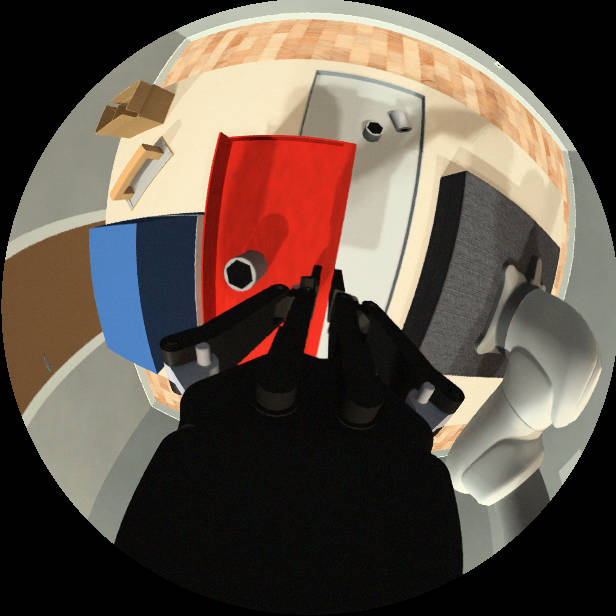

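Scene clock: 151.40 s.
end_effector_position=(+0.3990, +0.0000, +0.2160) position_measured=199 object_status=3 end_effector_quat_wxyz=(+0.000, +0.707, -0.707, -0.000) end_effector_velocity=(+0.000, -0.001, -0.001) end_effector_angular_velocity=(+0.000, +0.002, -0.002)
Joint positions: [-0.099 -0.112  2.284 -0.004  0.956  3.06 ]
Joint velocities: [-0.002  0.002 -0.001 -0.     0.     0.   ]
Joint torques (N m, as the joint torque sensors report them, + toward a larger angle): [ -0.26 -23.43 -33.96   3.35  -0.16  -0.11]
Flange force (N, the push that the arm receives, along the gripper's own x y z axes): [-2.0 0.1 -0.7]
Hand target: +0.399, -0.000, +0.216; +0.000, +0.707, -0.707, +0.000
Off the commanded pose: 0.000 m, 0 deg.
move: done
camera_calibration (this result's frames):
cam_wrist: T_world_to_cam=[[-0.988212, -0.140067, -0.0617895, 0.412349], [-0.153089, 0.905854, 0.394958, -0.0406677], [0.000651711, 0.399762, -0.916619, 0.391566], [0, 0, 0, 1]] pos_world=[0.401007, -0.0619379, 0.400458]

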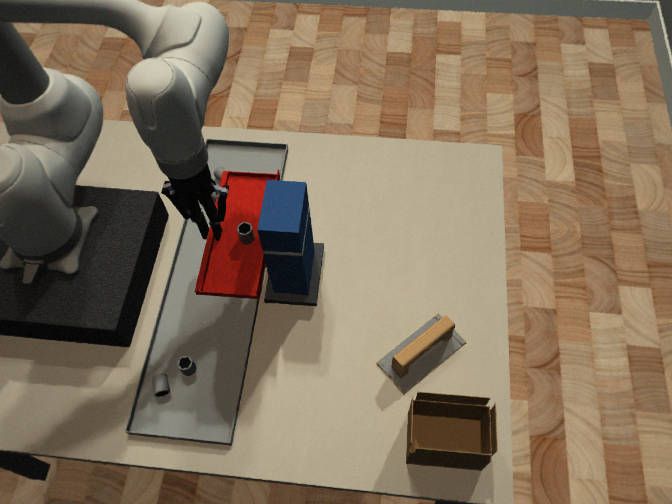

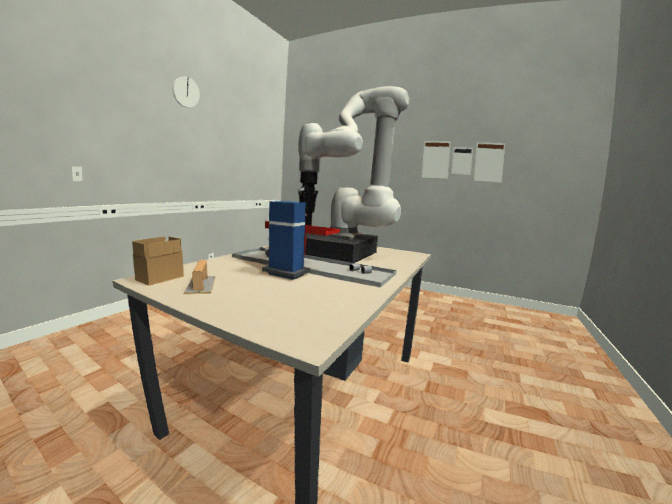

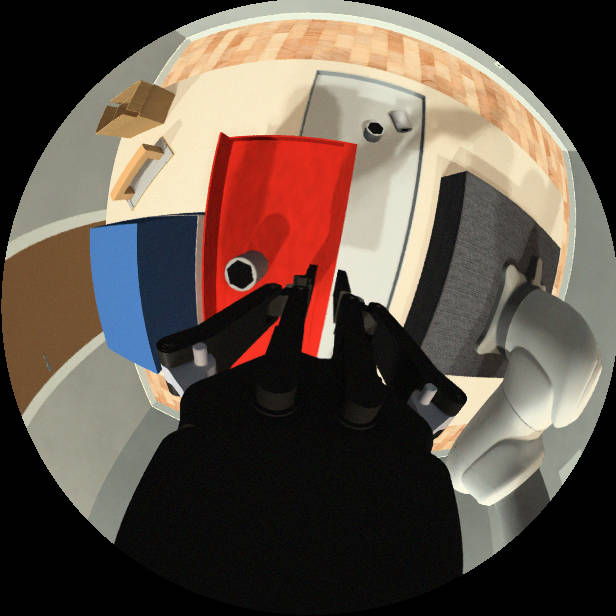

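Scene clock: 152.67 s.
end_effector_position=(+0.3987, +0.0001, +0.4000) position_measured=199 object_status=3 end_effector_quat_wxyz=(-0.000, +0.707, -0.707, -0.000) end_effector_velocity=(+0.000, -0.000, +0.001) end_effector_angular_velocity=(-0.000, +0.002, +0.001)
Joint positions: [-0.098 -0.258  2.037 -0.003  1.349  3.06 ]
Joint velocities: [ 0.     0.001 -0.002 -0.001  0.003 -0.   ]
Joint torques (N m, as the joint torque sensors report them, + toward a larger angle): [ -0.04 -15.4  -40.97   4.    -0.19   0.14]
Flange force (N, the push that the arm receives, along the gripper's own x y z axes): [-1.2 1.0 0.3]
Hand target: +0.399, +0.000, +0.400; -0.000, +0.707, -0.707, -0.000
Off the commanded pose: 0.000 m, 0 deg.
move: done
camera_calibration (this result's frames):
cam_wrist: T_world_to_cam=[[-0.988177, -0.14029, -0.0618496, 0.423445], [-0.153318, 0.905772, 0.395059, -0.113397], [0.000598715, 0.399871, -0.916571, 0.560179], [0, 0, 0, 1]] pos_world=[0.400717, -0.0618819, 0.584432]

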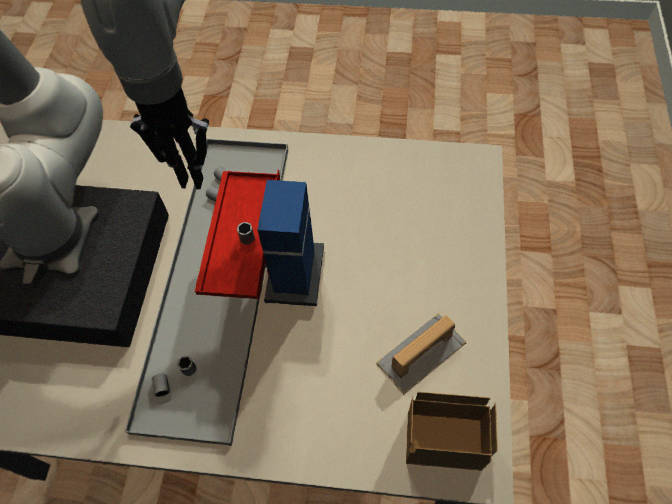

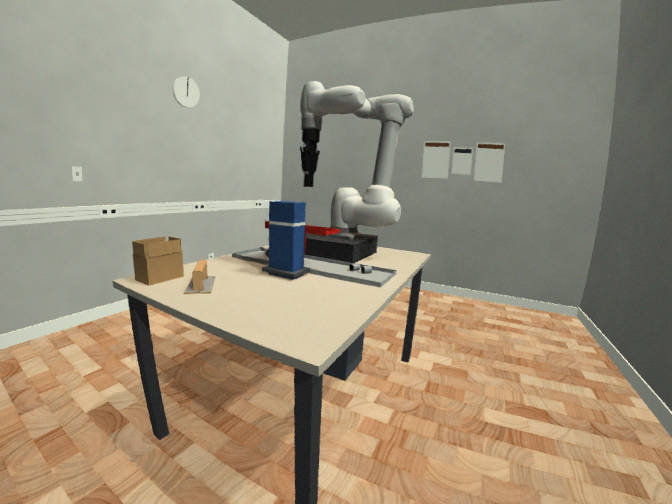

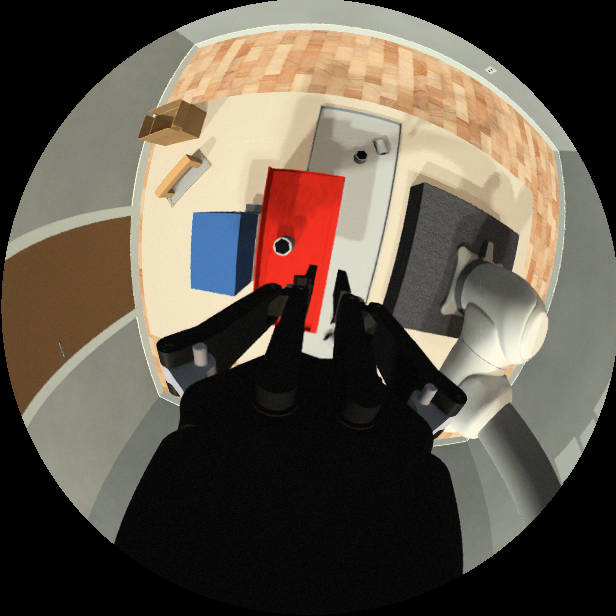

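Region (260, 190, 360, 250) of cam_low's 672x504 image, scaled by 5.040, with more detail than that image has; it fills the top 302 rows of this view, and the rest is white.

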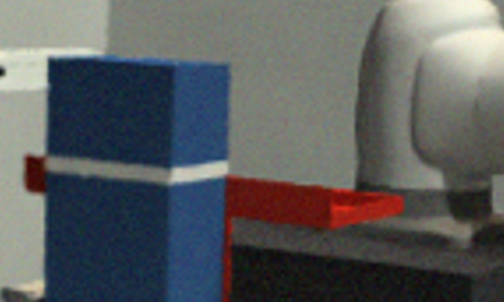

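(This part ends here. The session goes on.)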